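# Transfer gold-capped glass tube between racks

## Task

Take the glass tube capped in gold out of the rack by the door and seat it fully in a vacant well of the rack by the window. Success requires: nothing newly lying on the floor; no tube ever touching the floor; every other tube seated fully in its own rack (moving them to other wells of the same rack is allowed); no tube broken by a drop of more than a few centimetres (about a well's depth) or by a hard knock; the gripper opened and withdrawn at the end; the robot upright and not tilted; and the result must stay in place without the robot holding it.

## Robot and tools

Robot: a Hello Robot Stretch 4 with one arm. It has an omni-wheel base, a lift that rides up a mast, a telescoping arm that reaches forward, a wrist with yaw, pitch and roll, and a two-finger gripper. It stands about 1.6 m tall and its base rim lies within 0.23 m of the base origin. Cameras: head_camera, head_left_camera, head_right_camera, wrist_camera.

Frames: the base frame sits on the floor under the base centre, x forward, y left, z up. hand_pose is reported in this frame and marks a point between the open fingertips; with all wrist joints at zero its axes line up with the base frame. The printed hand position may be slightly wrong. The odometry frame is wherever the base frame was when the scene began.

execute_actions(actions, cameras): actions is a list holding one action or none. An empty list only reports state and images. One action may contain "base", "joints" or both, plus optional "pace" and "contact_limits"; or it may contain "end_of_arm" and nothing else. Motions in one action start together and may finish at different times.
- base: exactly one relative command, an offset from where the base last measured itself. translate_m: straight drive in metres, forward positive, -2 to 2. strafe_m: sideways metres, left positive, -2 to 2. rotate_rad: turn in place, counter-clockwise (left) positive, -3.2 to 3.2.
- joints: absolute targets by name, not offsets. lift_m 0 to 1.2 m; arm_m 0 to 0.55 m (extension); wrist_yaw_rad -1.134 to 4.276 (0 points forward, positive turns left, 3.14 is stowed backward, above 3.4 the arm may block it); wrist_pitch_rad -1.117 to 4.259 (0 level, 1.57 pointing down); wrist_roll_rad -1.117 to 4.259 (0 keeps the fingers level with each other, positive turns clockwise as seen from behind the gripper); gripper_m -0.038 to 0.141 m, the fingertip gap, negative meaning the tips press together. Done tolerances: ±0.004 for lift, arm and gripper, ±0.02 for yaw and roll, ±0.05 for pitch. A joint target outside its range is clipped and played with a note; other bad values or unknown keys reject the whole call.
- pace: "slow", "default", "fast", "max". Base speeds 0.1/0.3/0.4/0.6 m/s and turn rates 1/2/3/4 rad/s; with the lift above 0.2 these are further capped, down to 0.3 m/s and 1 rad/s at full height. Wrist speed does not change with pace.
- contact_limits: only {"arm_m": value}, 0 (gentlest) to 0.75 (firmest), default 0.5; the arm stops when it pushes that hard.
- end_of_arm: "enable_torque" re-powers any wrist or gripper motor that cut out.
Any joint or the base left out of an action can still be driving toward an earlier target without the status showing it. No action runs more than 15 s. cameras picks which images come back (omitted or ["all"] gives all, [] gives none). Once a result reports a stop, the remaining motion calls in the same reply are skipped.

wait(seconds): 0 to 10; commands nothing and returns state and images. zoom_image(camera, region): enlarges [x0, y0, x1, y1] pixels (origin top-left, at most 504 by 504) of that camera's latest full image. read_manual(section): licence texts only. finished_scene(scene): ends the current scene irreversibly and reports success; the goal must already hold steadily.

Result lines: base_status and joint_status tell how each motion ended. "done" for the base means the wheels turned the commanded amount, slip included. "off_target": stopped short, may still push. "contact_stop_at_<key>": blocked by something; that part drops its target and may go slack (a slack lift can sag under load, a slack base can roll). "limit_stop_at_<name>": a built-in limit intervened; "limit_stop_at_tilt" means a lean over 6 degrees, after which lift, arm and wheels go slack and ignore commands until the lean eases; "limit_stop_at_own_body" means a self-collision guard, likely with the wrist pitched up below -0.2 and rolled below -0.4 or above 4. "torque_fault": a wrist motor overloaded and went limp until enable_torque. on_its_own lists things not commanded by this call; "held at" gives a held target, not the actual position. lidar_m: 12 distances in metres in 30-degree sectors, first straight ahead then counter-clockwise (4th left, 7th behind, 10th right); "-" is nothing seen or closer than 0.25 m; glass and thin legs can be missed. wrist_depth_mm: 7x7 grid of median depths from top left, 100 to 2000 mm, clear objects omitted. base_odometry counts wheel rotation only; if turned_by_wheels and turned_by_imu differ by over about 0.1 rad, expect a collision or slip and a heading error of about their difference. base_tilt in degrees, forward and right positive, with a fixed bias up to 1.5. motor_effort: percent of maximum, positive toward larger joint values, bracket is the peak of the last action; for wheel_0, wheel_1, wheel_2 positive turns the base right. Effort outside the rest range suggests pushing or carrying.

Gripping: command a gap smaller than the tube width; a deeper squeeze pulls the object toward the wrist by up to a third of the excess, and opening pushes it back out. Neither the gripper reading nor "done" confirms a hold; look for a clear gripper effort change at commanded values of 0 or more. Fingertips pressed onto a surface can jam; lift to free them.

Typical order: unfold by sending lift_m 0.4 with wrist_yaw_rad 0; find both racks with the head cameras; drive up; lower the gripper over the gold cap, grasp, lift clear of the well; carry with care; lower into an empty well until fully seated, release, and retract before finishing.

Avoid: letting a tube fall more than a few centimetres or hit anything hard, any tube touching the floor, leaving objects on the floor, knocking other tubes loose, driving or turning with heavy loads at arm_m above 0.2, strong steady pushes with a high gripper or high contact limit, and pressing the gripper into things during base or arm moves. Objects can occasionally be nudged by outside pushes. Shorter total motion time is better.

Each tool is called after "Emit:" as name([rows], argument=value, ...), one row to a line, values as JSON.

## Session

Emit:
execute_actions(actions=[])

Scene clock: 0.00 s.
base_odometry: x=+0.000 y=+0.000 heading=+0.000 (m, m, rad; odometry frame)
turned_by_wheels: +0.000 (rad since the last result)
turned_by_imu: +0.000 (rad since the last result)
base_tilt: forward=-0.6 right=+1.3 (deg)
lidar_m: 0.89 0.88 1.10 1.48 1.48 2.46 1.73 1.76 1.85 1.60 1.61 1.00
base_status: not commanded
joint_positions: lift_m=+0.231 arm_m=-0.003 wrist_yaw_rad=+3.081 wrist_pitch_rad=-0.012 wrist_roll_rad=-0.003 gripper_m=+0.057
joint_status: not commanded
motor_effort: lift_m=+19 arm_m=-1 wrist_yaw_rad=+0 wrist_pitch_rad=-7 wrist_roll_rad=+0 gripper_m=-3 wheel_0=+0 wheel_1=+1 wheel_2=+0 (%)
hand_pose: x=-0.1144 y=+0.1046 z=+0.4123 quat_wxyz=(+0.030, +0.006, -0.002, +1.000) (m; base frame)
wrist_depth_mm: 137 138 1808 - - - - / - 138 1808 - - - - / - 131 211 1921 - - - / 109 137 253 1863 - - - / 135 1708 1808 1921 - - - / 1708 1756 1499 1756 211 1661 1618 / 1229 1182 1025 1060 991 1025 1098
pictures: head_camera, head_left_camera, head_right_camera, wrist_camera
Images, in order (width x height): head_camera 420x560, head_left_camera 420x672, head_right_camera 420x672, wrist_camera 616x392.

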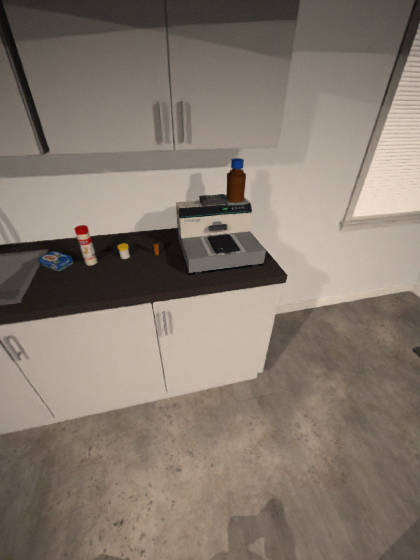

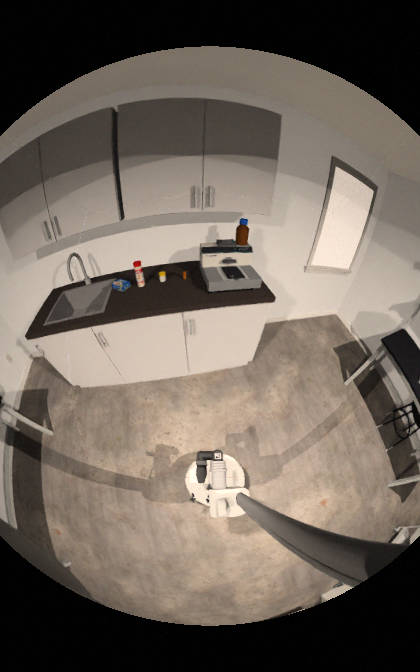

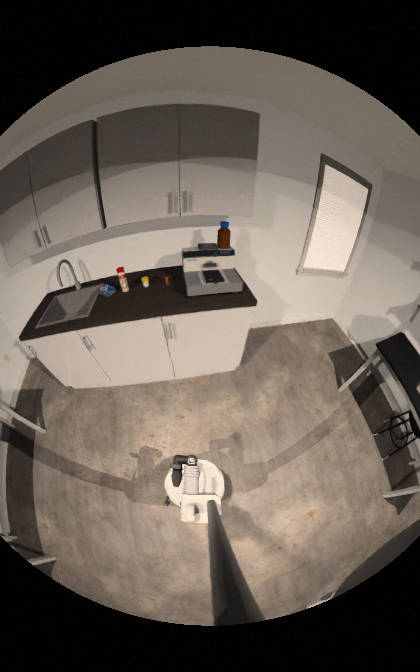

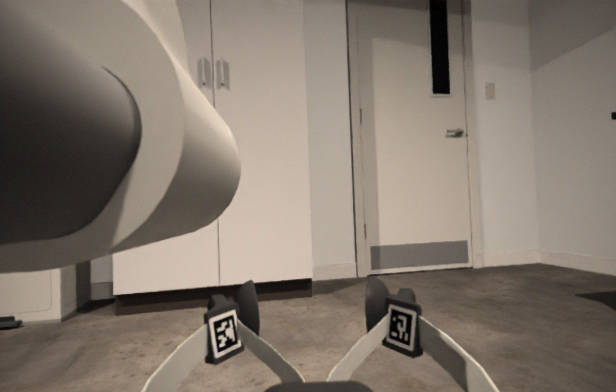

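Emit:
execute_actions([
  {"base":{"rotate_rad":1.6},"pace":"fast"},
], cameras=["head_camera","head_left_camera"])

Emit:
execute_actions([
  {"base":{"rotate_rad":3.1},"pace":"fast"},
], cameras=["head_camera","head_left_camera"])

Scene clock: 12.23 s.
base_odometry: x=+0.000 y=+0.000 heading=+1.600 (m, m, rad; odometry frame)
turned_by_wheels: +1.600 (rad since the last result)
turned_by_imu: +1.592 (rad since the last result)
base_tilt: forward=-0.6 right=+1.2 (deg)
lidar_m: 1.48 1.50 2.38 1.73 1.75 1.82 1.64 1.65 0.98 0.89 0.91 1.10
base_status: done
joint_positions: lift_m=+0.231 arm_m=-0.003 wrist_yaw_rad=+3.081 wrist_pitch_rad=-0.012 wrist_roll_rad=-0.003 gripper_m=+0.057
joint_status: not commanded
motor_effort: lift_m=+19(19) arm_m=-1(1) wrist_yaw_rad=+0(0) wrist_pitch_rad=-6(6) wrist_roll_rad=+3(0) gripper_m=-4(2) wheel_0=-3(10) wheel_1=-2(6) wheel_2=+0(9) (%)
hand_pose: x=-0.1144 y=+0.1046 z=+0.4123 quat_wxyz=(+0.030, +0.006, -0.002, +1.000) (m; base frame)
wrist_depth_mm: 137 138 - - - - - / - 138 - - - - - / - 131 211 - - - - / 109 137 253 - - - - / 135 1618 - - - - - / 1921 1661 1499 1708 211 1661 1618 / 1255 1205 1025 1078 991 1042 1098
pictures: head_camera, head_left_camera
Images, in order (width x height): head_camera 420x560, head_left_camera 420x672.

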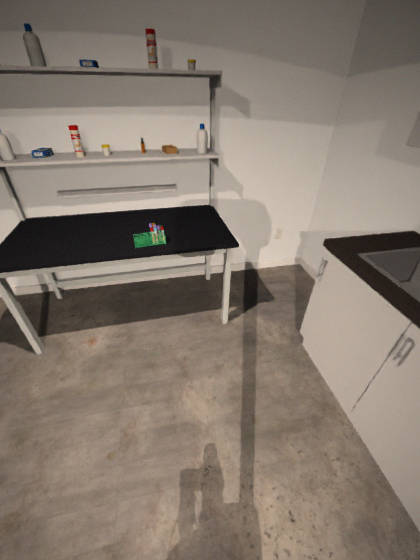

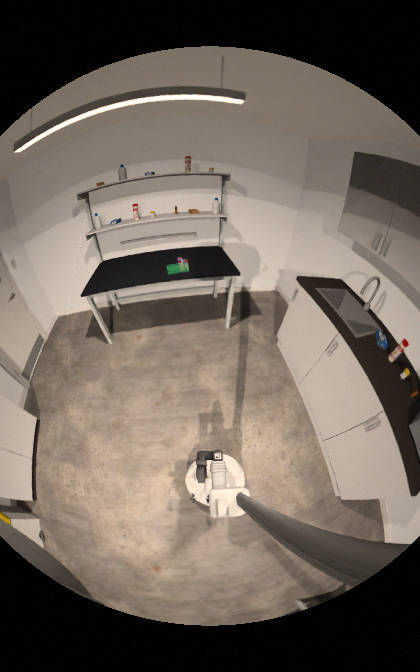

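Scene clock: 14.53 s.
base_odometry: x=+0.000 y=+0.000 heading=-1.583 (m, m, rad; odometry frame)
turned_by_wheels: +3.100 (rad since the last result)
turned_by_imu: +3.085 (rad since the last result)
base_tilt: forward=-0.6 right=+1.2 (deg)
lidar_m: 1.62 1.64 1.00 0.90 0.89 1.11 1.49 1.51 2.41 1.73 1.74 1.85
base_status: done
joint_positions: lift_m=+0.231 arm_m=-0.003 wrist_yaw_rad=+3.081 wrist_pitch_rad=-0.012 wrist_roll_rad=-0.003 gripper_m=+0.057
joint_status: not commanded
motor_effort: lift_m=+19(19) arm_m=-1(1) wrist_yaw_rad=+1(1) wrist_pitch_rad=-5(6) wrist_roll_rad=+1(1) gripper_m=-3(4) wheel_0=+0(9) wheel_1=+1(9) wheel_2=+3(11) (%)
hand_pose: x=-0.1143 y=+0.1046 z=+0.4123 quat_wxyz=(+0.030, +0.006, -0.002, +1.000) (m; base frame)
wrist_depth_mm: 137 138 - - - - 960 / - 138 - - - 1281 976 / - 131 211 - - 1281 976 / 109 137 254 - - 1308 976 / 135 - - - - 1308 991 / 1921 1863 1499 1708 211 1366 991 / 1229 1182 1008 1078 991 1025 1025
pictures: head_camera, head_left_camera
Images, in order (width x height): head_camera 420x560, head_left_camera 420x672.

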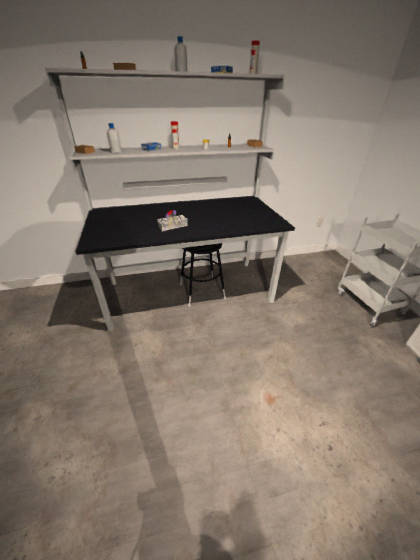

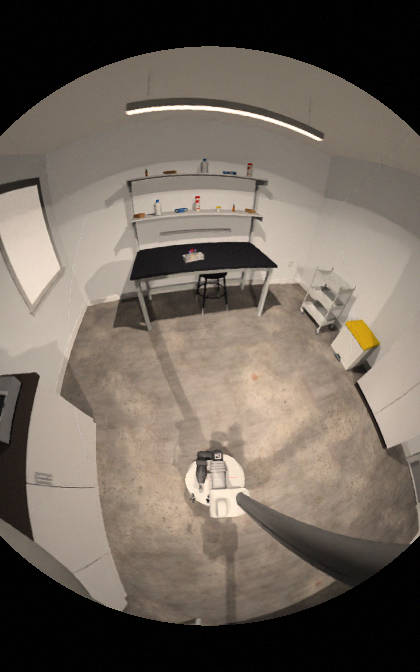

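Emit:
execute_actions([
  {"base":{"rotate_rad":-2.9},"joints":{"lift_m":0.8,"wrist_yaw_rad":0},"pace":"fast"},
], cameras=["head_camera","wrist_camera"])

Emit:
execute_actions([
  {"base":{"translate_m":0.8},"pace":"fast"},
], cameras=["head_camera","wrist_camera"])

Scene clock: 22.67 s.
base_odometry: x=+0.000 y=+0.000 heading=+1.800 (m, m, rad; odometry frame)
turned_by_wheels: -2.900 (rad since the last result)
turned_by_imu: -2.885 (rad since the last result)
base_tilt: forward=-0.7 right=+1.2 (deg)
lidar_m: 1.48 1.57 1.79 1.71 1.89 1.67 1.64 2.04 0.91 0.87 0.95 1.35
base_status: done
joint_positions: lift_m=+0.800 arm_m=-0.003 wrist_yaw_rad=+0.000 wrist_pitch_rad=-0.012 wrist_roll_rad=-0.003 gripper_m=+0.057
joint_status: all done
motor_effort: lift_m=+23(26) arm_m=-1(1) wrist_yaw_rad=-1(6) wrist_pitch_rad=-7(7) wrist_roll_rad=+0(1) gripper_m=-4(3) wheel_0=+1(10) wheel_1=+1(12) wheel_2=-1(10) (%)
hand_pose: x=+0.4568 y=-0.0874 z=+0.9813 quat_wxyz=(+1.000, -0.002, -0.006, +0.000) (m; base frame)
wrist_depth_mm: - - - - - - 1983 / - - - - - - 1983 / - - - - - - 1921 / - - - - - - 1983 / - - - - - - 1921 / 1430 1397 1281 1281 211 1921 1921 / - - 1921 1983 1863 1921 1921
pictures: head_camera, wrist_camera
Images, in order (width x height): head_camera 420x560, wrist_camera 616x392.

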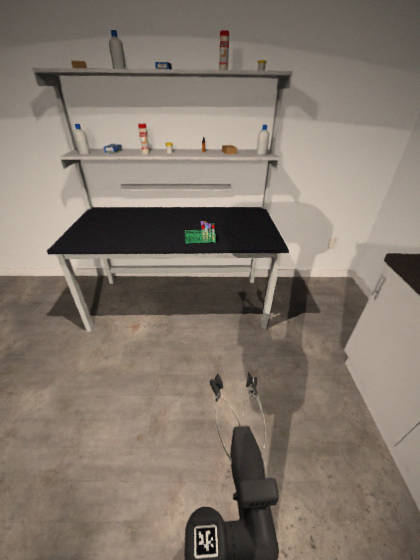

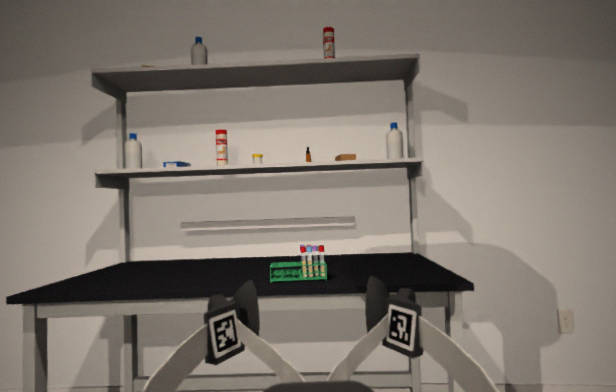

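Scene clock: 26.10 s.
base_odometry: x=-0.182 y=+0.779 heading=+1.800 (m, m, rad; odometry frame)
turned_by_wheels: +0.000 (rad since the last result)
turned_by_imu: +0.002 (rad since the last result)
base_tilt: forward=-0.7 right=+1.2 (deg)
lidar_m: 0.69 0.73 1.04 1.73 1.78 2.53 2.65 1.30 0.95 0.90 0.99 0.72
base_status: done
joint_positions: lift_m=+0.800 arm_m=-0.003 wrist_yaw_rad=+0.000 wrist_pitch_rad=-0.012 wrist_roll_rad=-0.003 gripper_m=+0.057
joint_status: not commanded
motor_effort: lift_m=+23(23) arm_m=-1(1) wrist_yaw_rad=-1(0) wrist_pitch_rad=-6(7) wrist_roll_rad=-1(0) gripper_m=-3(3) wheel_0=+2(8) wheel_1=+1(5) wheel_2=+1(11) (%)
hand_pose: x=+0.4568 y=-0.0874 z=+0.9814 quat_wxyz=(+1.000, -0.002, -0.006, +0.000) (m; base frame)
wrist_depth_mm: 1308 1281 1281 1281 1255 1229 1205 / 1308 1281 1281 1255 1255 1205 1205 / 1308 1118 1255 1229 1255 1025 1205 / 1308 1308 1255 1281 1229 1229 1229 / 1308 1281 1281 1255 1255 1205 1182 / 1118 1078 854 917 211 946 1205 / 707 691 564 554 574 597 634
pictures: head_camera, wrist_camera
Images, in order (width x height): head_camera 420x560, wrist_camera 616x392.

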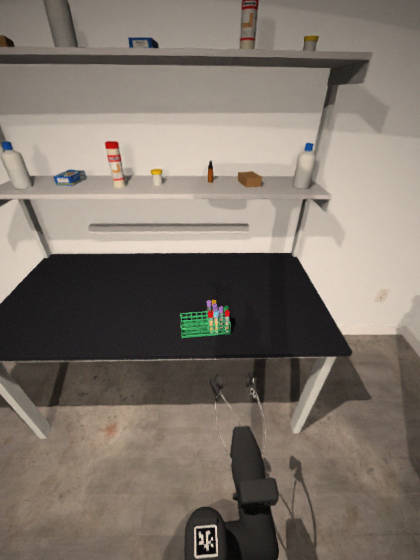

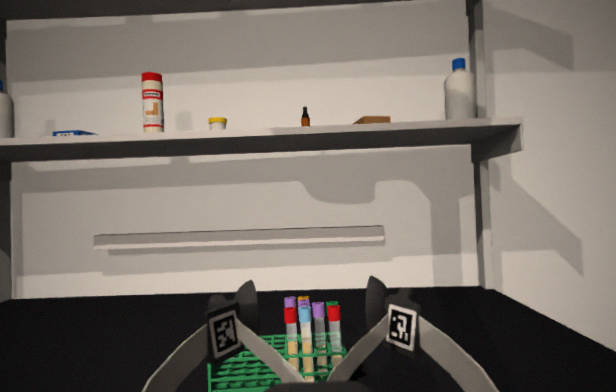

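Emit:
zoom_image(camera="head_camera", region=[160, 280, 260, 350])

Region (160, 280, 260, 350) of head_camera's 420x560 image, scaled by 5.040, with more detail than that image has; it fills the top 353 rows of this view, and the rest is white.

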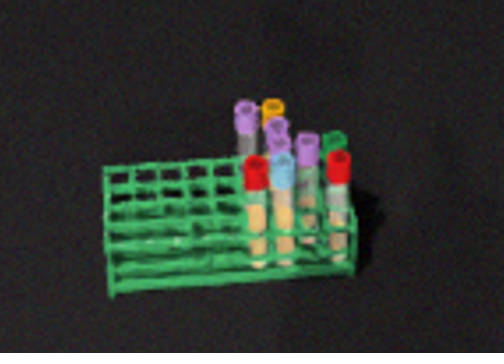

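Emit:
execute_actions([
  {"base":{"translate_m":0.35},"joints":{"lift_m":1.15,"wrist_pitch_rad":1.57,"arm_m":0.3},"pace":"fast"},
], cameras=["head_camera","wrist_camera"])

Scene clock: 40.73 s.
base_odometry: x=-0.262 y=+1.120 heading=+1.801 (m, m, rad; odometry frame)
turned_by_wheels: +0.000 (rad since the last result)
turned_by_imu: +0.001 (rad since the last result)
base_tilt: forward=-0.6 right=+1.1 (deg)
lidar_m: 0.34 0.36 0.50 1.99 1.81 2.62 3.08 1.32 0.97 0.93 0.49 0.35
base_status: done
joint_positions: lift_m=+1.150 arm_m=+0.299 wrist_yaw_rad=+0.000 wrist_pitch_rad=+1.570 wrist_roll_rad=-0.003 gripper_m=+0.057
joint_status: all done
motor_effort: lift_m=+23(24) arm_m=+6(5) wrist_yaw_rad=+0(1) wrist_pitch_rad=+1(6) wrist_roll_rad=+1(2) gripper_m=-4(3) wheel_0=+2(10) wheel_1=+2(8) wheel_2=+1(11) (%)
hand_pose: x=+0.4702 y=-0.0874 z=+1.0394 quat_wxyz=(+0.708, -0.001, +0.707, +0.001) (m; base frame)
wrist_depth_mm: 492 496 496 496 500 496 496 / 496 496 496 496 496 496 496 / 496 496 496 492 496 496 500 / 496 496 496 492 496 496 496 / 492 492 466 439 496 496 496 / 492 496 496 496 211 496 496 / 1229 1229 1042 1025 1255 1255 1255
pictures: head_camera, wrist_camera
Images, in order (width x height): head_camera 420x560, wrist_camera 616x392.

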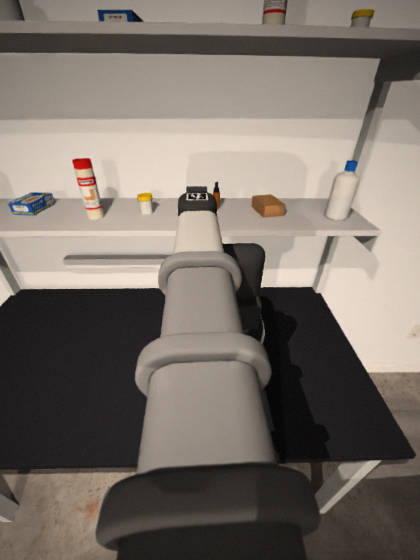

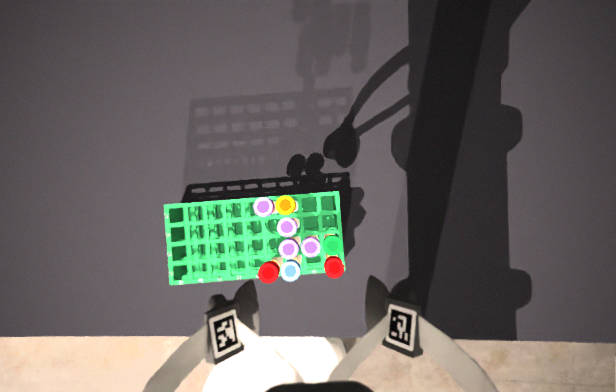

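Emit:
execute_actions([
  {"base":{"strafe_m":0.048},"joints":{"lift_m":1.05,"wrist_roll_rad":1.5,"arm_m":0.328,"gripper_m":0.04}},
], cameras=["wrist_camera"])

Scene clock: 61.90 s.
base_odometry: x=-0.308 y=+1.109 heading=+1.800 (m, m, rad; odometry frame)
turned_by_wheels: +0.000 (rad since the last result)
turned_by_imu: +0.000 (rad since the last result)
base_tilt: forward=-0.7 right=+1.3 (deg)
lidar_m: 0.34 0.35 0.52 1.96 1.77 2.56 3.50 1.36 1.03 1.00 0.50 0.37
base_status: done
joint_positions: lift_m=+1.050 arm_m=+0.327 wrist_yaw_rad=+0.000 wrist_pitch_rad=+1.570 wrist_roll_rad=+1.500 gripper_m=+0.040
joint_status: all done
motor_effort: lift_m=+15(22) arm_m=+6(6) wrist_yaw_rad=-1(0) wrist_pitch_rad=+0(1) wrist_roll_rad=-1(6) gripper_m=-3(4) wheel_0=-3(8) wheel_1=+3(8) wheel_2=-1(1) (%)
hand_pose: x=+0.4981 y=-0.0874 z=+0.9401 quat_wxyz=(+0.518, +0.482, +0.517, -0.482) (m; base frame)
wrist_depth_mm: 397 397 402 399 402 1160 1182 / 394 394 397 399 402 1160 1182 / 397 394 397 399 399 1160 1182 / 392 392 394 387 399 960 1182 / 389 394 394 287 399 946 946 / 389 392 394 366 209 931 960 / 389 389 188 338 394 946 1160
pictures: wrist_camera
Images, in order (width x height): wrist_camera 616x392.

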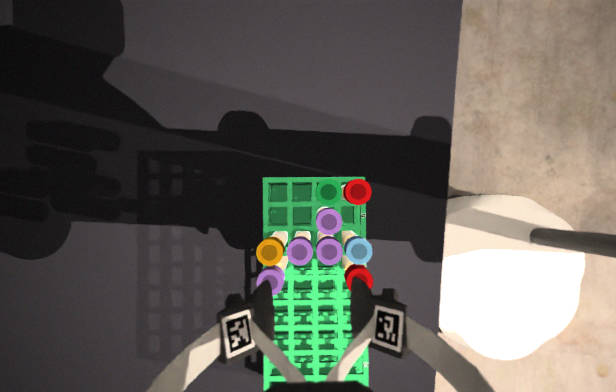

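Emit:
execute_actions([
  {"base":{"strafe_m":0.015},"joints":{"lift_m":1.02,"arm_m":0.357,"gripper_m":0.03}},
], cameras=["wrist_camera"])

Scene clock: 68.10 s.
base_odometry: x=-0.323 y=+1.105 heading=+1.800 (m, m, rad; odometry frame)
turned_by_wheels: +0.000 (rad since the last result)
turned_by_imu: +0.000 (rad since the last result)
base_tilt: forward=-0.7 right=+1.2 (deg)
lidar_m: 0.33 0.37 0.51 1.98 1.74 2.50 3.01 1.40 1.04 1.00 0.48 0.36
base_status: done
joint_positions: lift_m=+1.020 arm_m=+0.356 wrist_yaw_rad=+0.000 wrist_pitch_rad=+1.570 wrist_roll_rad=+1.500 gripper_m=+0.030
joint_status: all done
motor_effort: lift_m=+15(15) arm_m=+6(3) wrist_yaw_rad=+0(0) wrist_pitch_rad=+0(1) wrist_roll_rad=+2(3) gripper_m=-4(6) wheel_0=-4(10) wheel_1=+2(14) wheel_2=-1(0) (%)
hand_pose: x=+0.5271 y=-0.0874 z=+0.9101 quat_wxyz=(+0.518, +0.482, +0.517, -0.482) (m; base frame)
wrist_depth_mm: 364 366 370 370 370 373 1138 / 364 366 368 370 373 375 1138 / 364 364 366 368 368 373 1138 / 362 366 366 359 317 370 1160 / 362 362 366 359 262 370 917 / 359 364 364 310 310 904 917 / 359 359 190 307 309 904 1118
pictures: wrist_camera
Images, in order (width x height): wrist_camera 616x392.

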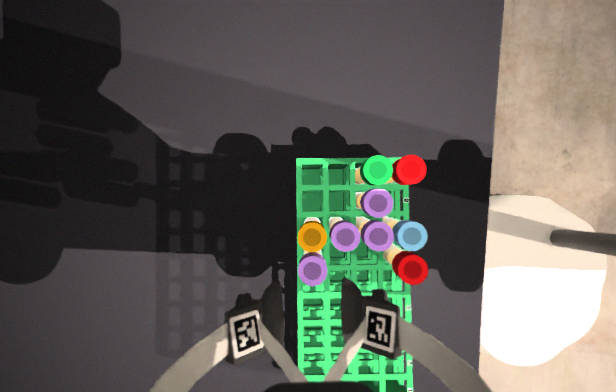

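Emit:
execute_actions([
  {"joints":{"lift_m":0.985},"pace":"slow"},
], cameras=["wrist_camera"])

Scene clock: 77.67 s.
base_odometry: x=-0.323 y=+1.105 heading=+1.800 (m, m, rad; odometry frame)
turned_by_wheels: +0.000 (rad since the last result)
turned_by_imu: +0.000 (rad since the last result)
base_tilt: forward=-0.6 right=+1.3 (deg)
lidar_m: 0.33 0.35 0.53 1.97 1.73 2.51 3.03 1.38 1.04 1.00 0.48 0.35
base_status: not commanded
joint_positions: lift_m=+0.985 arm_m=+0.356 wrist_yaw_rad=+0.000 wrist_pitch_rad=+1.570 wrist_roll_rad=+1.500 gripper_m=+0.030
joint_status: all done
motor_effort: lift_m=+14(13) arm_m=+6(6) wrist_yaw_rad=+0(0) wrist_pitch_rad=+1(1) wrist_roll_rad=+1(1) gripper_m=-3(4) wheel_0=-4(3) wheel_1=+3(3) wheel_2=-1(1) (%)
hand_pose: x=+0.5271 y=-0.0874 z=+0.8751 quat_wxyz=(+0.518, +0.482, +0.517, -0.482) (m; base frame)
wrist_depth_mm: 330 332 334 336 338 340 1118 / 330 332 332 334 336 336 1118 / 329 330 332 334 334 336 1098 / 327 329 329 325 277 334 1098 / 327 329 329 301 215 334 878 / 327 329 329 274 213 332 878 / 325 327 189 273 274 332 1078
pictures: wrist_camera
Images, in order (width x height): wrist_camera 616x392.

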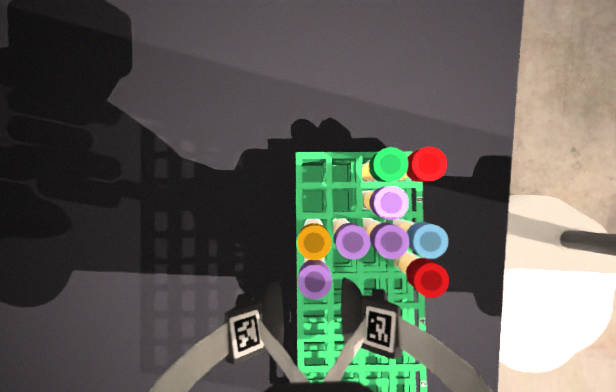

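Emit:
execute_actions([
  {"base":{"strafe_m":-0.007},"joints":{"lift_m":0.975},"pace":"slow"},
], cameras=["wrist_camera"])

Scene clock: 82.93 s.
base_odometry: x=-0.316 y=+1.107 heading=+1.800 (m, m, rad; odometry frame)
turned_by_wheels: +0.000 (rad since the last result)
turned_by_imu: +0.000 (rad since the last result)
base_tilt: forward=-0.7 right=+1.2 (deg)
lidar_m: 0.34 0.35 0.52 1.96 1.75 2.52 3.51 1.40 1.03 1.01 0.48 0.36
base_status: done
joint_positions: lift_m=+0.975 arm_m=+0.356 wrist_yaw_rad=+0.000 wrist_pitch_rad=+1.570 wrist_roll_rad=+1.500 gripper_m=+0.030
joint_status: all done
motor_effort: lift_m=+14(15) arm_m=+6(6) wrist_yaw_rad=-1(1) wrist_pitch_rad=+0(0) wrist_roll_rad=+1(3) gripper_m=-3(5) wheel_0=+3(3) wheel_1=-4(6) wheel_2=+0(1) (%)
hand_pose: x=+0.5271 y=-0.0874 z=+0.8651 quat_wxyz=(+0.518, +0.482, +0.517, -0.482) (m; base frame)
wrist_depth_mm: 320 320 325 327 327 329 1118 / 320 322 324 325 325 329 1078 / 320 320 322 325 325 325 1098 / 319 320 320 314 266 325 1098 / 317 317 320 309 205 325 878 / 315 317 319 213 205 324 878 / 315 317 190 264 264 322 1078
pictures: wrist_camera
Images, in order (width x height): wrist_camera 616x392.

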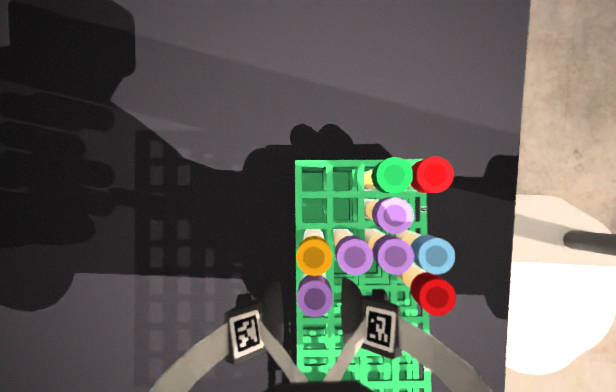

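Emit:
execute_actions([
  {"joints":{"gripper_m":0.004},"pace":"slow"},
], cameras=[])

Emit:
execute_actions([
  {"joints":{"lift_m":1.0},"pace":"slow"},
], cameras=["wrist_camera"])

Scene clock: 88.07 s.
base_odometry: x=-0.316 y=+1.107 heading=+1.800 (m, m, rad; odometry frame)
turned_by_wheels: +0.000 (rad since the last result)
turned_by_imu: +0.000 (rad since the last result)
base_tilt: forward=-0.6 right=+1.3 (deg)
lidar_m: 0.32 0.38 0.53 1.97 1.73 2.52 3.52 1.38 1.02 0.98 0.49 0.37
base_status: not commanded
joint_positions: lift_m=+0.975 arm_m=+0.356 wrist_yaw_rad=+0.000 wrist_pitch_rad=+1.571 wrist_roll_rad=+1.500 gripper_m=+0.004
joint_status: all done
motor_effort: lift_m=+14(14) arm_m=+6(6) wrist_yaw_rad=+0(0) wrist_pitch_rad=-2(0) wrist_roll_rad=+3(1) gripper_m=-9(10) wheel_0=+4(4) wheel_1=-4(4) wheel_2=+0(0) (%)
hand_pose: x=+0.5269 y=-0.0874 z=+0.8651 quat_wxyz=(+0.518, +0.482, +0.517, -0.482) (m; base frame)
wrist_depth_mm: 320 322 324 325 327 329 1118 / 320 322 324 325 327 327 1098 / 319 320 322 324 325 325 1078 / 319 320 322 315 225 325 1078 / 317 320 320 276 205 324 878 / 317 319 319 202 205 324 866 / 315 317 181 264 264 322 1078
pictures: none
No camera images: the call's "cameras" was empty. Leave "cameras" out to get every camera's image.

Scene clock: 89.07 s.
base_odometry: x=-0.316 y=+1.107 heading=+1.800 (m, m, rad; odometry frame)
turned_by_wheels: +0.000 (rad since the last result)
turned_by_imu: +0.000 (rad since the last result)
base_tilt: forward=-0.7 right=+1.3 (deg)
lidar_m: 0.33 0.36 0.51 1.98 1.75 2.51 3.51 1.39 1.02 1.00 0.50 0.36
base_status: not commanded
joint_positions: lift_m=+1.000 arm_m=+0.356 wrist_yaw_rad=+0.000 wrist_pitch_rad=+1.571 wrist_roll_rad=+1.500 gripper_m=+0.004
joint_status: all done
motor_effort: lift_m=+23(23) arm_m=+6(6) wrist_yaw_rad=-1(0) wrist_pitch_rad=-1(2) wrist_roll_rad=+1(2) gripper_m=-10(9) wheel_0=+3(4) wheel_1=-4(4) wheel_2=+0(0) (%)
hand_pose: x=+0.5269 y=-0.0874 z=+0.8893 quat_wxyz=(+0.518, +0.482, +0.517, -0.482) (m; base frame)
wrist_depth_mm: 345 345 349 351 351 355 1118 / 343 345 349 349 351 353 1098 / 343 345 347 349 349 351 1118 / 343 343 345 332 291 349 1138 / 340 343 343 304 230 349 891 / 340 342 342 202 229 347 904 / 338 340 182 289 287 347 1118
pictures: wrist_camera
Images, in order (width x height): wrist_camera 616x392.

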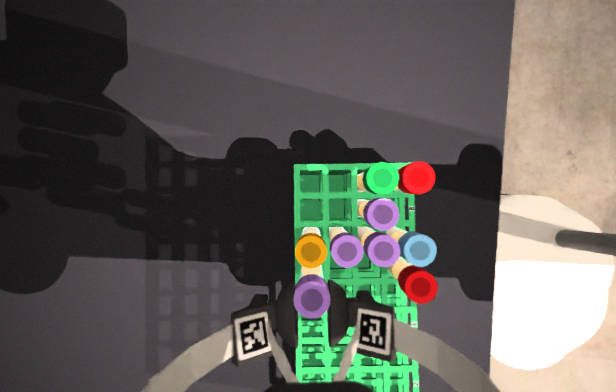

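Emit:
execute_actions([
  {"joints":{"lift_m":1.05}},
], cameras=[])

Emit:
execute_actions([
  {"base":{"strafe_m":0.041},"joints":{"arm_m":0.353},"pace":"slow"},
], cameras=["wrist_camera","head_left_camera"])

Scene clock: 97.47 s.
base_odometry: x=-0.316 y=+1.107 heading=+1.800 (m, m, rad; odometry frame)
turned_by_wheels: +0.000 (rad since the last result)
turned_by_imu: +0.000 (rad since the last result)
base_tilt: forward=-0.7 right=+1.2 (deg)
lidar_m: 0.34 0.37 0.51 1.96 1.73 2.51 3.51 1.38 1.05 0.99 0.49 0.36
base_status: not commanded
joint_positions: lift_m=+1.050 arm_m=+0.356 wrist_yaw_rad=+0.000 wrist_pitch_rad=+1.570 wrist_roll_rad=+1.500 gripper_m=+0.004
joint_status: all done
motor_effort: lift_m=+23(29) arm_m=+6(6) wrist_yaw_rad=+0(1) wrist_pitch_rad=-1(0) wrist_roll_rad=+2(2) gripper_m=-9(10) wheel_0=+4(4) wheel_1=-4(4) wheel_2=+0(0) (%)
hand_pose: x=+0.5270 y=-0.0874 z=+0.9394 quat_wxyz=(+0.518, +0.482, +0.517, -0.482) (m; base frame)
wrist_depth_mm: 397 397 399 402 404 404 1182 / 394 397 397 399 402 1160 1182 / 392 394 397 397 399 1160 1160 / 389 392 394 342 342 946 1160 / 392 392 392 340 340 946 946 / 389 389 392 202 340 946 931 / 387 389 179 364 338 931 1160
pictures: none
No camera images: the call's "cameras" was empty. Leave "cameras" out to get every camera's image.

Scene clock: 98.93 s.
base_odometry: x=-0.356 y=+1.098 heading=+1.800 (m, m, rad; odometry frame)
turned_by_wheels: +0.000 (rad since the last result)
turned_by_imu: +0.000 (rad since the last result)
base_tilt: forward=-0.6 right=+1.1 (deg)
lidar_m: 0.33 0.36 0.52 1.98 1.69 2.46 3.51 1.44 1.08 1.04 0.49 0.36
base_status: done
joint_positions: lift_m=+1.050 arm_m=+0.354 wrist_yaw_rad=+0.000 wrist_pitch_rad=+1.570 wrist_roll_rad=+1.500 gripper_m=+0.004
joint_status: all done
motor_effort: lift_m=+23(23) arm_m=-6(7) wrist_yaw_rad=+1(0) wrist_pitch_rad=-1(1) wrist_roll_rad=+0(1) gripper_m=-9(9) wheel_0=-5(8) wheel_1=+3(7) wheel_2=+0(0) (%)
hand_pose: x=+0.5251 y=-0.0874 z=+0.9394 quat_wxyz=(+0.518, +0.482, +0.517, -0.482) (m; base frame)
wrist_depth_mm: 397 397 399 399 402 404 1182 / 394 397 397 399 402 1182 1182 / 392 394 394 389 353 1182 1182 / 389 392 394 389 342 931 1160 / 392 392 394 387 387 931 946 / 387 392 389 202 340 931 946 / 389 389 179 345 394 946 1160
pictures: head_left_camera, wrist_camera
Images, in order (width x height): head_left_camera 420x672, wrist_camera 616x392.

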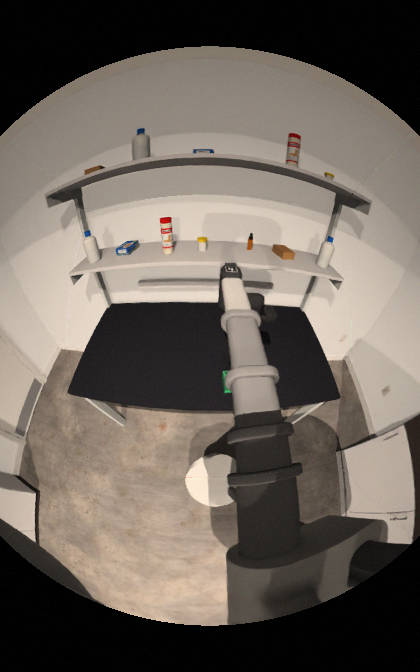

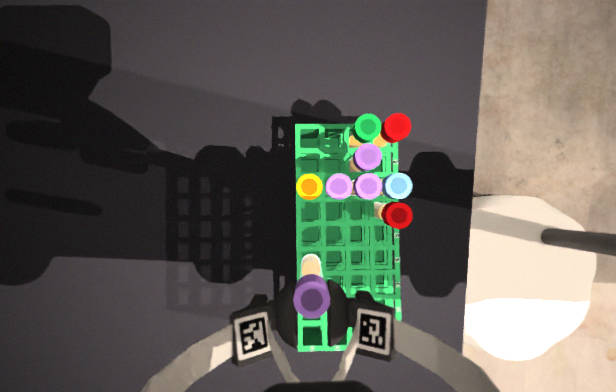

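Emit:
zoom_image(camera="wrist_camera", region=[250, 150, 450, 330])

Region (250, 150, 450, 330) of wrist_camera's 616x392 image, scaled by 2.520; it fills the top 454 rows of this view, and the rest is white.

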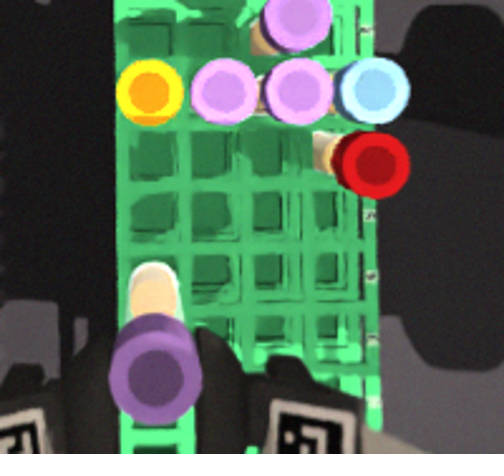

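Emit:
execute_actions([
  {"joints":{"lift_m":1.015},"pace":"slow"},
], cameras=["wrist_camera"])

Scene clock: 108.63 s.
base_odometry: x=-0.356 y=+1.098 heading=+1.800 (m, m, rad; odometry frame)
turned_by_wheels: +0.000 (rad since the last result)
turned_by_imu: +0.000 (rad since the last result)
base_tilt: forward=-0.6 right=+1.3 (deg)
lidar_m: 0.34 0.37 0.53 1.97 1.72 2.45 3.50 1.45 1.07 1.03 0.49 0.35
base_status: not commanded
joint_positions: lift_m=+1.015 arm_m=+0.354 wrist_yaw_rad=+0.000 wrist_pitch_rad=+1.570 wrist_roll_rad=+1.500 gripper_m=+0.004
joint_status: all done
motor_effort: lift_m=+14(21) arm_m=-6(6) wrist_yaw_rad=-1(1) wrist_pitch_rad=+0(1) wrist_roll_rad=+0(4) gripper_m=-9(8) wheel_0=-5(5) wheel_1=+3(3) wheel_2=+0(0) (%)
hand_pose: x=+0.5251 y=-0.0874 z=+0.9051 quat_wxyz=(+0.518, +0.482, +0.517, -0.482) (m; base frame)
wrist_depth_mm: 362 362 364 366 366 368 1138 / 357 362 364 366 368 368 1138 / 357 359 362 334 309 366 1138 / 357 357 362 349 252 366 1118 / 357 359 359 353 334 364 904 / 355 355 357 202 306 904 917 / 353 357 182 303 303 362 1118
pictures: wrist_camera
Images, in order (width x height): wrist_camera 616x392.

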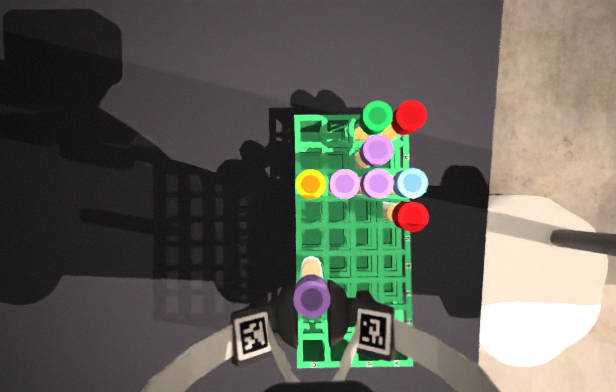

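Entering fine. Continue.

Emit:
execute_actions([
  {"joints":{"lift_m":0.98},"pace":"slow"},
], cameras=[])

Emit:
execute_actions([
  {"joints":{"gripper_m":0.035},"pace":"slow"},
], cameras=["wrist_camera"])

Scene clock: 113.70 s.
base_odometry: x=-0.356 y=+1.098 heading=+1.800 (m, m, rad; odometry frame)
turned_by_wheels: +0.000 (rad since the last result)
turned_by_imu: +0.000 (rad since the last result)
base_tilt: forward=-0.7 right=+1.3 (deg)
lidar_m: 0.33 0.37 0.52 1.97 1.70 2.45 3.51 1.45 1.08 1.04 0.48 0.35
base_status: not commanded
joint_positions: lift_m=+0.980 arm_m=+0.354 wrist_yaw_rad=+0.000 wrist_pitch_rad=+1.571 wrist_roll_rad=+1.500 gripper_m=+0.004
joint_status: all done
motor_effort: lift_m=+14(16) arm_m=-6(6) wrist_yaw_rad=+0(0) wrist_pitch_rad=-1(2) wrist_roll_rad=+2(0) gripper_m=-10(8) wheel_0=-5(5) wheel_1=+2(3) wheel_2=+0(0) (%)
hand_pose: x=+0.5250 y=-0.0874 z=+0.8701 quat_wxyz=(+0.518, +0.482, +0.517, -0.482) (m; base frame)
wrist_depth_mm: 325 325 329 330 330 334 1098 / 325 327 329 330 332 332 1098 / 324 325 327 320 272 330 1098 / 322 325 324 319 213 330 1118 / 322 324 325 319 297 329 866 / 322 324 324 202 271 329 866 / 320 322 181 268 268 327 1078
pictures: none
No camera images: the call's "cameras" was empty. Leave "cameras" out to get every camera's image.

Scene clock: 115.20 s.
base_odometry: x=-0.356 y=+1.098 heading=+1.800 (m, m, rad; odometry frame)
turned_by_wheels: +0.000 (rad since the last result)
turned_by_imu: +0.000 (rad since the last result)
base_tilt: forward=-0.6 right=+1.2 (deg)
lidar_m: 0.35 0.37 0.53 1.98 1.71 2.45 3.50 1.45 1.08 1.04 0.49 0.37
base_status: not commanded
joint_positions: lift_m=+0.980 arm_m=+0.354 wrist_yaw_rad=+0.000 wrist_pitch_rad=+1.570 wrist_roll_rad=+1.500 gripper_m=+0.035
joint_status: all done
motor_effort: lift_m=+14(14) arm_m=-6(6) wrist_yaw_rad=+1(1) wrist_pitch_rad=-1(1) wrist_roll_rad=+1(4) gripper_m=-2(9) wheel_0=-5(5) wheel_1=+3(3) wheel_2=+0(0) (%)
hand_pose: x=+0.5250 y=-0.0874 z=+0.8701 quat_wxyz=(+0.518, +0.482, +0.517, -0.482) (m; base frame)
wrist_depth_mm: 327 327 330 330 334 334 1118 / 325 327 329 329 330 332 1098 / 324 325 329 320 272 332 1098 / 322 324 325 319 211 330 1098 / 322 324 324 319 297 329 878 / 320 322 322 270 217 329 878 / 320 322 192 268 268 327 1078
pictures: wrist_camera
Images, in order (width x height): wrist_camera 616x392.

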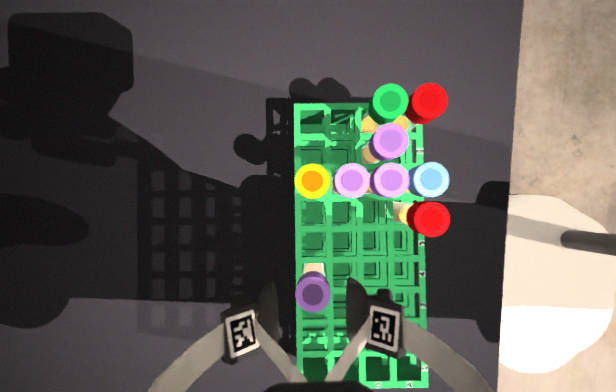

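Emit:
execute_actions([
  {"joints":{"lift_m":1.03}},
], cameras=[])

Emit:
execute_actions([
  {"base":{"strafe_m":-0.07},"joints":{"wrist_roll_rad":-0.07,"arm_m":0.36,"gripper_m":0.03}},
], cameras=["wrist_camera"])

Scene clock: 121.10 s.
base_odometry: x=-0.356 y=+1.098 heading=+1.800 (m, m, rad; odometry frame)
turned_by_wheels: +0.000 (rad since the last result)
turned_by_imu: +0.000 (rad since the last result)
base_tilt: forward=-0.7 right=+1.2 (deg)
lidar_m: 0.34 0.35 0.52 1.97 1.72 2.45 3.49 1.45 1.08 1.03 0.50 0.35
base_status: not commanded
joint_positions: lift_m=+1.030 arm_m=+0.354 wrist_yaw_rad=+0.000 wrist_pitch_rad=+1.570 wrist_roll_rad=+1.500 gripper_m=+0.035
joint_status: all done
motor_effort: lift_m=+23(26) arm_m=-6(6) wrist_yaw_rad=+0(0) wrist_pitch_rad=-2(1) wrist_roll_rad=+0(3) gripper_m=-4(3) wheel_0=-4(5) wheel_1=+2(3) wheel_2=+0(0) (%)
hand_pose: x=+0.5251 y=-0.0874 z=+0.9194 quat_wxyz=(+0.518, +0.482, +0.517, -0.482) (m; base frame)
wrist_depth_mm: 375 375 379 382 382 384 1160 / 373 375 377 379 379 384 1160 / 373 375 377 368 336 382 1138 / 373 373 375 370 320 931 1138 / 370 373 375 366 366 917 931 / 368 370 373 345 218 917 931 / 368 370 191 345 373 917 1138
pictures: none
No camera images: the call's "cameras" was empty. Leave "cameras" out to get every camera's image.

Scene clock: 122.60 s.
base_odometry: x=-0.288 y=+1.114 heading=+1.800 (m, m, rad; odometry frame)
turned_by_wheels: +0.000 (rad since the last result)
turned_by_imu: +0.000 (rad since the last result)
base_tilt: forward=-0.6 right=+1.2 (deg)
lidar_m: 0.32 0.38 0.53 1.99 1.78 2.55 3.53 1.32 1.02 0.97 0.48 0.35
base_status: done
joint_positions: lift_m=+1.030 arm_m=+0.359 wrist_yaw_rad=+0.000 wrist_pitch_rad=+1.570 wrist_roll_rad=-0.070 gripper_m=+0.030
joint_status: all done
motor_effort: lift_m=+23(23) arm_m=+6(7) wrist_yaw_rad=-1(0) wrist_pitch_rad=+0(0) wrist_roll_rad=-1(9) gripper_m=-3(1) wheel_0=+2(9) wheel_1=-2(13) wheel_2=+0(0) (%)
hand_pose: x=+0.5300 y=-0.0874 z=+0.9194 quat_wxyz=(+0.707, -0.025, +0.706, +0.025) (m; base frame)
wrist_depth_mm: 377 377 377 377 375 377 377 / 377 375 377 375 375 377 375 / 375 375 375 375 377 375 375 / 377 375 377 375 377 375 375 / 377 373 375 375 375 375 375 / 375 375 319 256 319 375 375 / 375 375 189 256 256 375 375
pictures: wrist_camera
Images, in order (width x height): wrist_camera 616x392.

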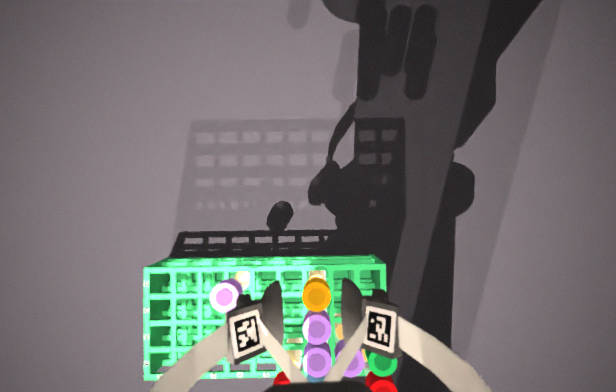

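Emit:
execute_actions([
  {"base":{"strafe_m":-0.004},"joints":{"arm_m":0.354,"lift_m":0.99},"pace":"slow"},
], cameras=["wrist_camera"])

Scene clock: 128.27 s.
base_odometry: x=-0.284 y=+1.115 heading=+1.800 (m, m, rad; odometry frame)
turned_by_wheels: +0.000 (rad since the last result)
turned_by_imu: +0.000 (rad since the last result)
base_tilt: forward=-0.7 right=+1.2 (deg)
lidar_m: 0.34 0.37 0.52 1.98 1.78 2.58 3.54 1.33 1.00 0.97 0.50 0.36
base_status: done
joint_positions: lift_m=+0.990 arm_m=+0.355 wrist_yaw_rad=+0.000 wrist_pitch_rad=+1.570 wrist_roll_rad=-0.070 gripper_m=+0.030
joint_status: all done
motor_effort: lift_m=+14(23) arm_m=-6(7) wrist_yaw_rad=+1(0) wrist_pitch_rad=+1(0) wrist_roll_rad=-2(2) gripper_m=-2(5) wheel_0=+4(8) wheel_1=-4(4) wheel_2=+0(1) (%)
hand_pose: x=+0.5261 y=-0.0874 z=+0.8801 quat_wxyz=(+0.707, -0.025, +0.706, +0.025) (m; base frame)
wrist_depth_mm: 336 338 338 338 338 338 338 / 336 336 338 336 338 336 338 / 336 336 336 338 336 336 336 / 338 336 336 338 336 338 336 / 336 336 336 338 336 336 336 / 336 309 224 218 279 336 336 / 336 304 190 217 217 336 336
pictures: wrist_camera
Images, in order (width x height): wrist_camera 616x392.

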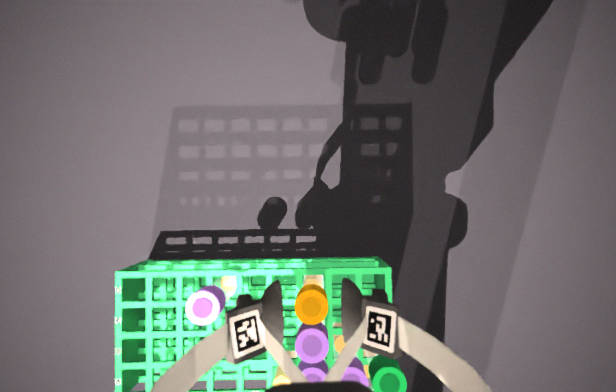

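Emit:
execute_actions([
  {"joints":{"arm_m":0.362,"lift_m":0.978},"pace":"slow"},
], cameras=["wrist_camera"])

Scene clock: 132.27 s.
base_odometry: x=-0.284 y=+1.115 heading=+1.800 (m, m, rad; odometry frame)
turned_by_wheels: +0.000 (rad since the last result)
turned_by_imu: +0.000 (rad since the last result)
base_tilt: forward=-0.7 right=+1.1 (deg)
lidar_m: 0.34 0.37 0.53 1.97 1.78 2.59 3.52 1.33 1.01 0.96 0.48 0.36
base_status: not commanded
joint_positions: lift_m=+0.978 arm_m=+0.361 wrist_yaw_rad=+0.000 wrist_pitch_rad=+1.570 wrist_roll_rad=-0.070 gripper_m=+0.030
joint_status: all done
motor_effort: lift_m=+14(16) arm_m=+6(6) wrist_yaw_rad=+0(1) wrist_pitch_rad=+0(2) wrist_roll_rad=+0(1) gripper_m=-3(5) wheel_0=+4(4) wheel_1=-4(4) wheel_2=+0(0) (%)
hand_pose: x=+0.5320 y=-0.0874 z=+0.8681 quat_wxyz=(+0.707, -0.025, +0.706, +0.025) (m; base frame)
wrist_depth_mm: 324 325 324 325 325 325 327 / 324 324 325 325 325 327 325 / 324 324 325 325 325 325 325 / 324 325 324 325 325 325 324 / 324 324 324 325 324 325 324 / 324 266 211 209 268 325 325 / 324 276 189 205 266 324 324
pictures: wrist_camera
Images, in order (width x height): wrist_camera 616x392.

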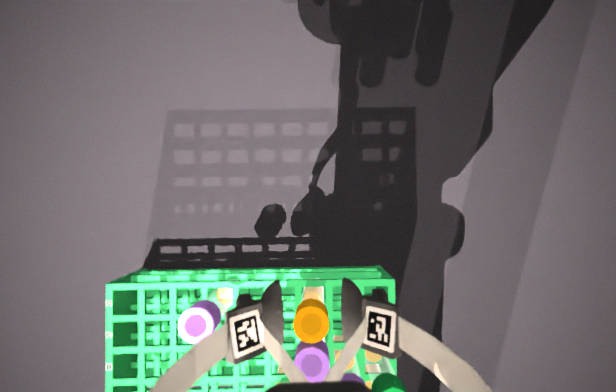

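Emit:
execute_actions([
  {"joints":{"gripper_m":0.004},"pace":"slow"},
], cameras=[])

Emit:
execute_actions([
  {"joints":{"lift_m":1.005},"pace":"slow"},
], cameras=["wrist_camera"])

Scene clock: 139.73 s.
base_odometry: x=-0.284 y=+1.115 heading=+1.800 (m, m, rad; odometry frame)
turned_by_wheels: +0.000 (rad since the last result)
turned_by_imu: +0.000 (rad since the last result)
base_tilt: forward=-0.6 right=+1.2 (deg)
lidar_m: 0.33 0.37 0.53 1.98 1.76 2.58 3.53 1.34 1.02 0.97 0.47 0.35
base_status: not commanded
joint_positions: lift_m=+0.978 arm_m=+0.361 wrist_yaw_rad=+0.000 wrist_pitch_rad=+1.570 wrist_roll_rad=-0.070 gripper_m=+0.004
joint_status: all done
motor_effort: lift_m=+15(14) arm_m=+6(6) wrist_yaw_rad=+0(0) wrist_pitch_rad=+0(0) wrist_roll_rad=-1(2) gripper_m=-12(10) wheel_0=+4(4) wheel_1=-4(4) wheel_2=+0(0) (%)
hand_pose: x=+0.5320 y=-0.0874 z=+0.8681 quat_wxyz=(+0.707, -0.025, +0.706, +0.025) (m; base frame)
wrist_depth_mm: 325 324 325 325 327 325 327 / 325 325 325 325 325 324 325 / 324 325 325 325 325 325 324 / 324 324 325 324 325 324 324 / 324 324 325 324 324 324 325 / 324 268 211 206 267 324 325 / 324 267 178 205 208 324 324
pictures: none
No camera images: the call's "cameras" was empty. Leave "cameras" out to get every camera's image.

Scene clock: 140.77 s.
base_odometry: x=-0.284 y=+1.115 heading=+1.800 (m, m, rad; odometry frame)
turned_by_wheels: +0.000 (rad since the last result)
turned_by_imu: +0.000 (rad since the last result)
base_tilt: forward=-0.6 right=+1.2 (deg)
lidar_m: 0.34 0.36 0.51 1.96 1.78 2.54 3.54 1.32 1.00 0.97 0.46 0.35
base_status: not commanded
joint_positions: lift_m=+1.005 arm_m=+0.361 wrist_yaw_rad=+0.000 wrist_pitch_rad=+1.570 wrist_roll_rad=-0.070 gripper_m=+0.004
joint_status: all done
motor_effort: lift_m=+23(21) arm_m=+6(6) wrist_yaw_rad=+0(1) wrist_pitch_rad=+0(1) wrist_roll_rad=+0(1) gripper_m=-8(9) wheel_0=+4(4) wheel_1=-4(4) wheel_2=+0(0) (%)
hand_pose: x=+0.5320 y=-0.0874 z=+0.8944 quat_wxyz=(+0.707, -0.025, +0.706, +0.025) (m; base frame)
wrist_depth_mm: 351 351 353 351 351 351 353 / 351 351 351 353 351 351 351 / 351 349 351 351 351 349 351 / 349 351 349 349 351 351 349 / 351 347 349 351 349 351 351 / 349 320 236 206 294 349 349 / 349 319 178 206 231 351 349
pictures: wrist_camera
Images, in order (width x height): wrist_camera 616x392.

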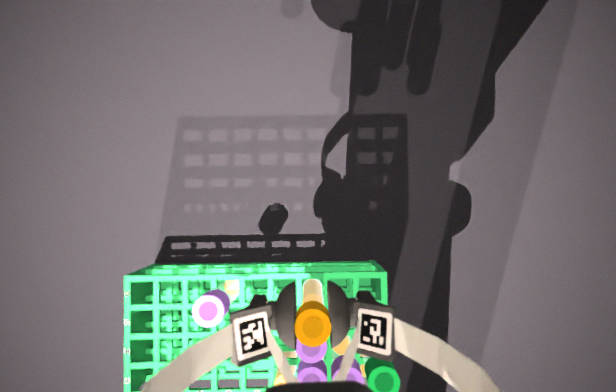

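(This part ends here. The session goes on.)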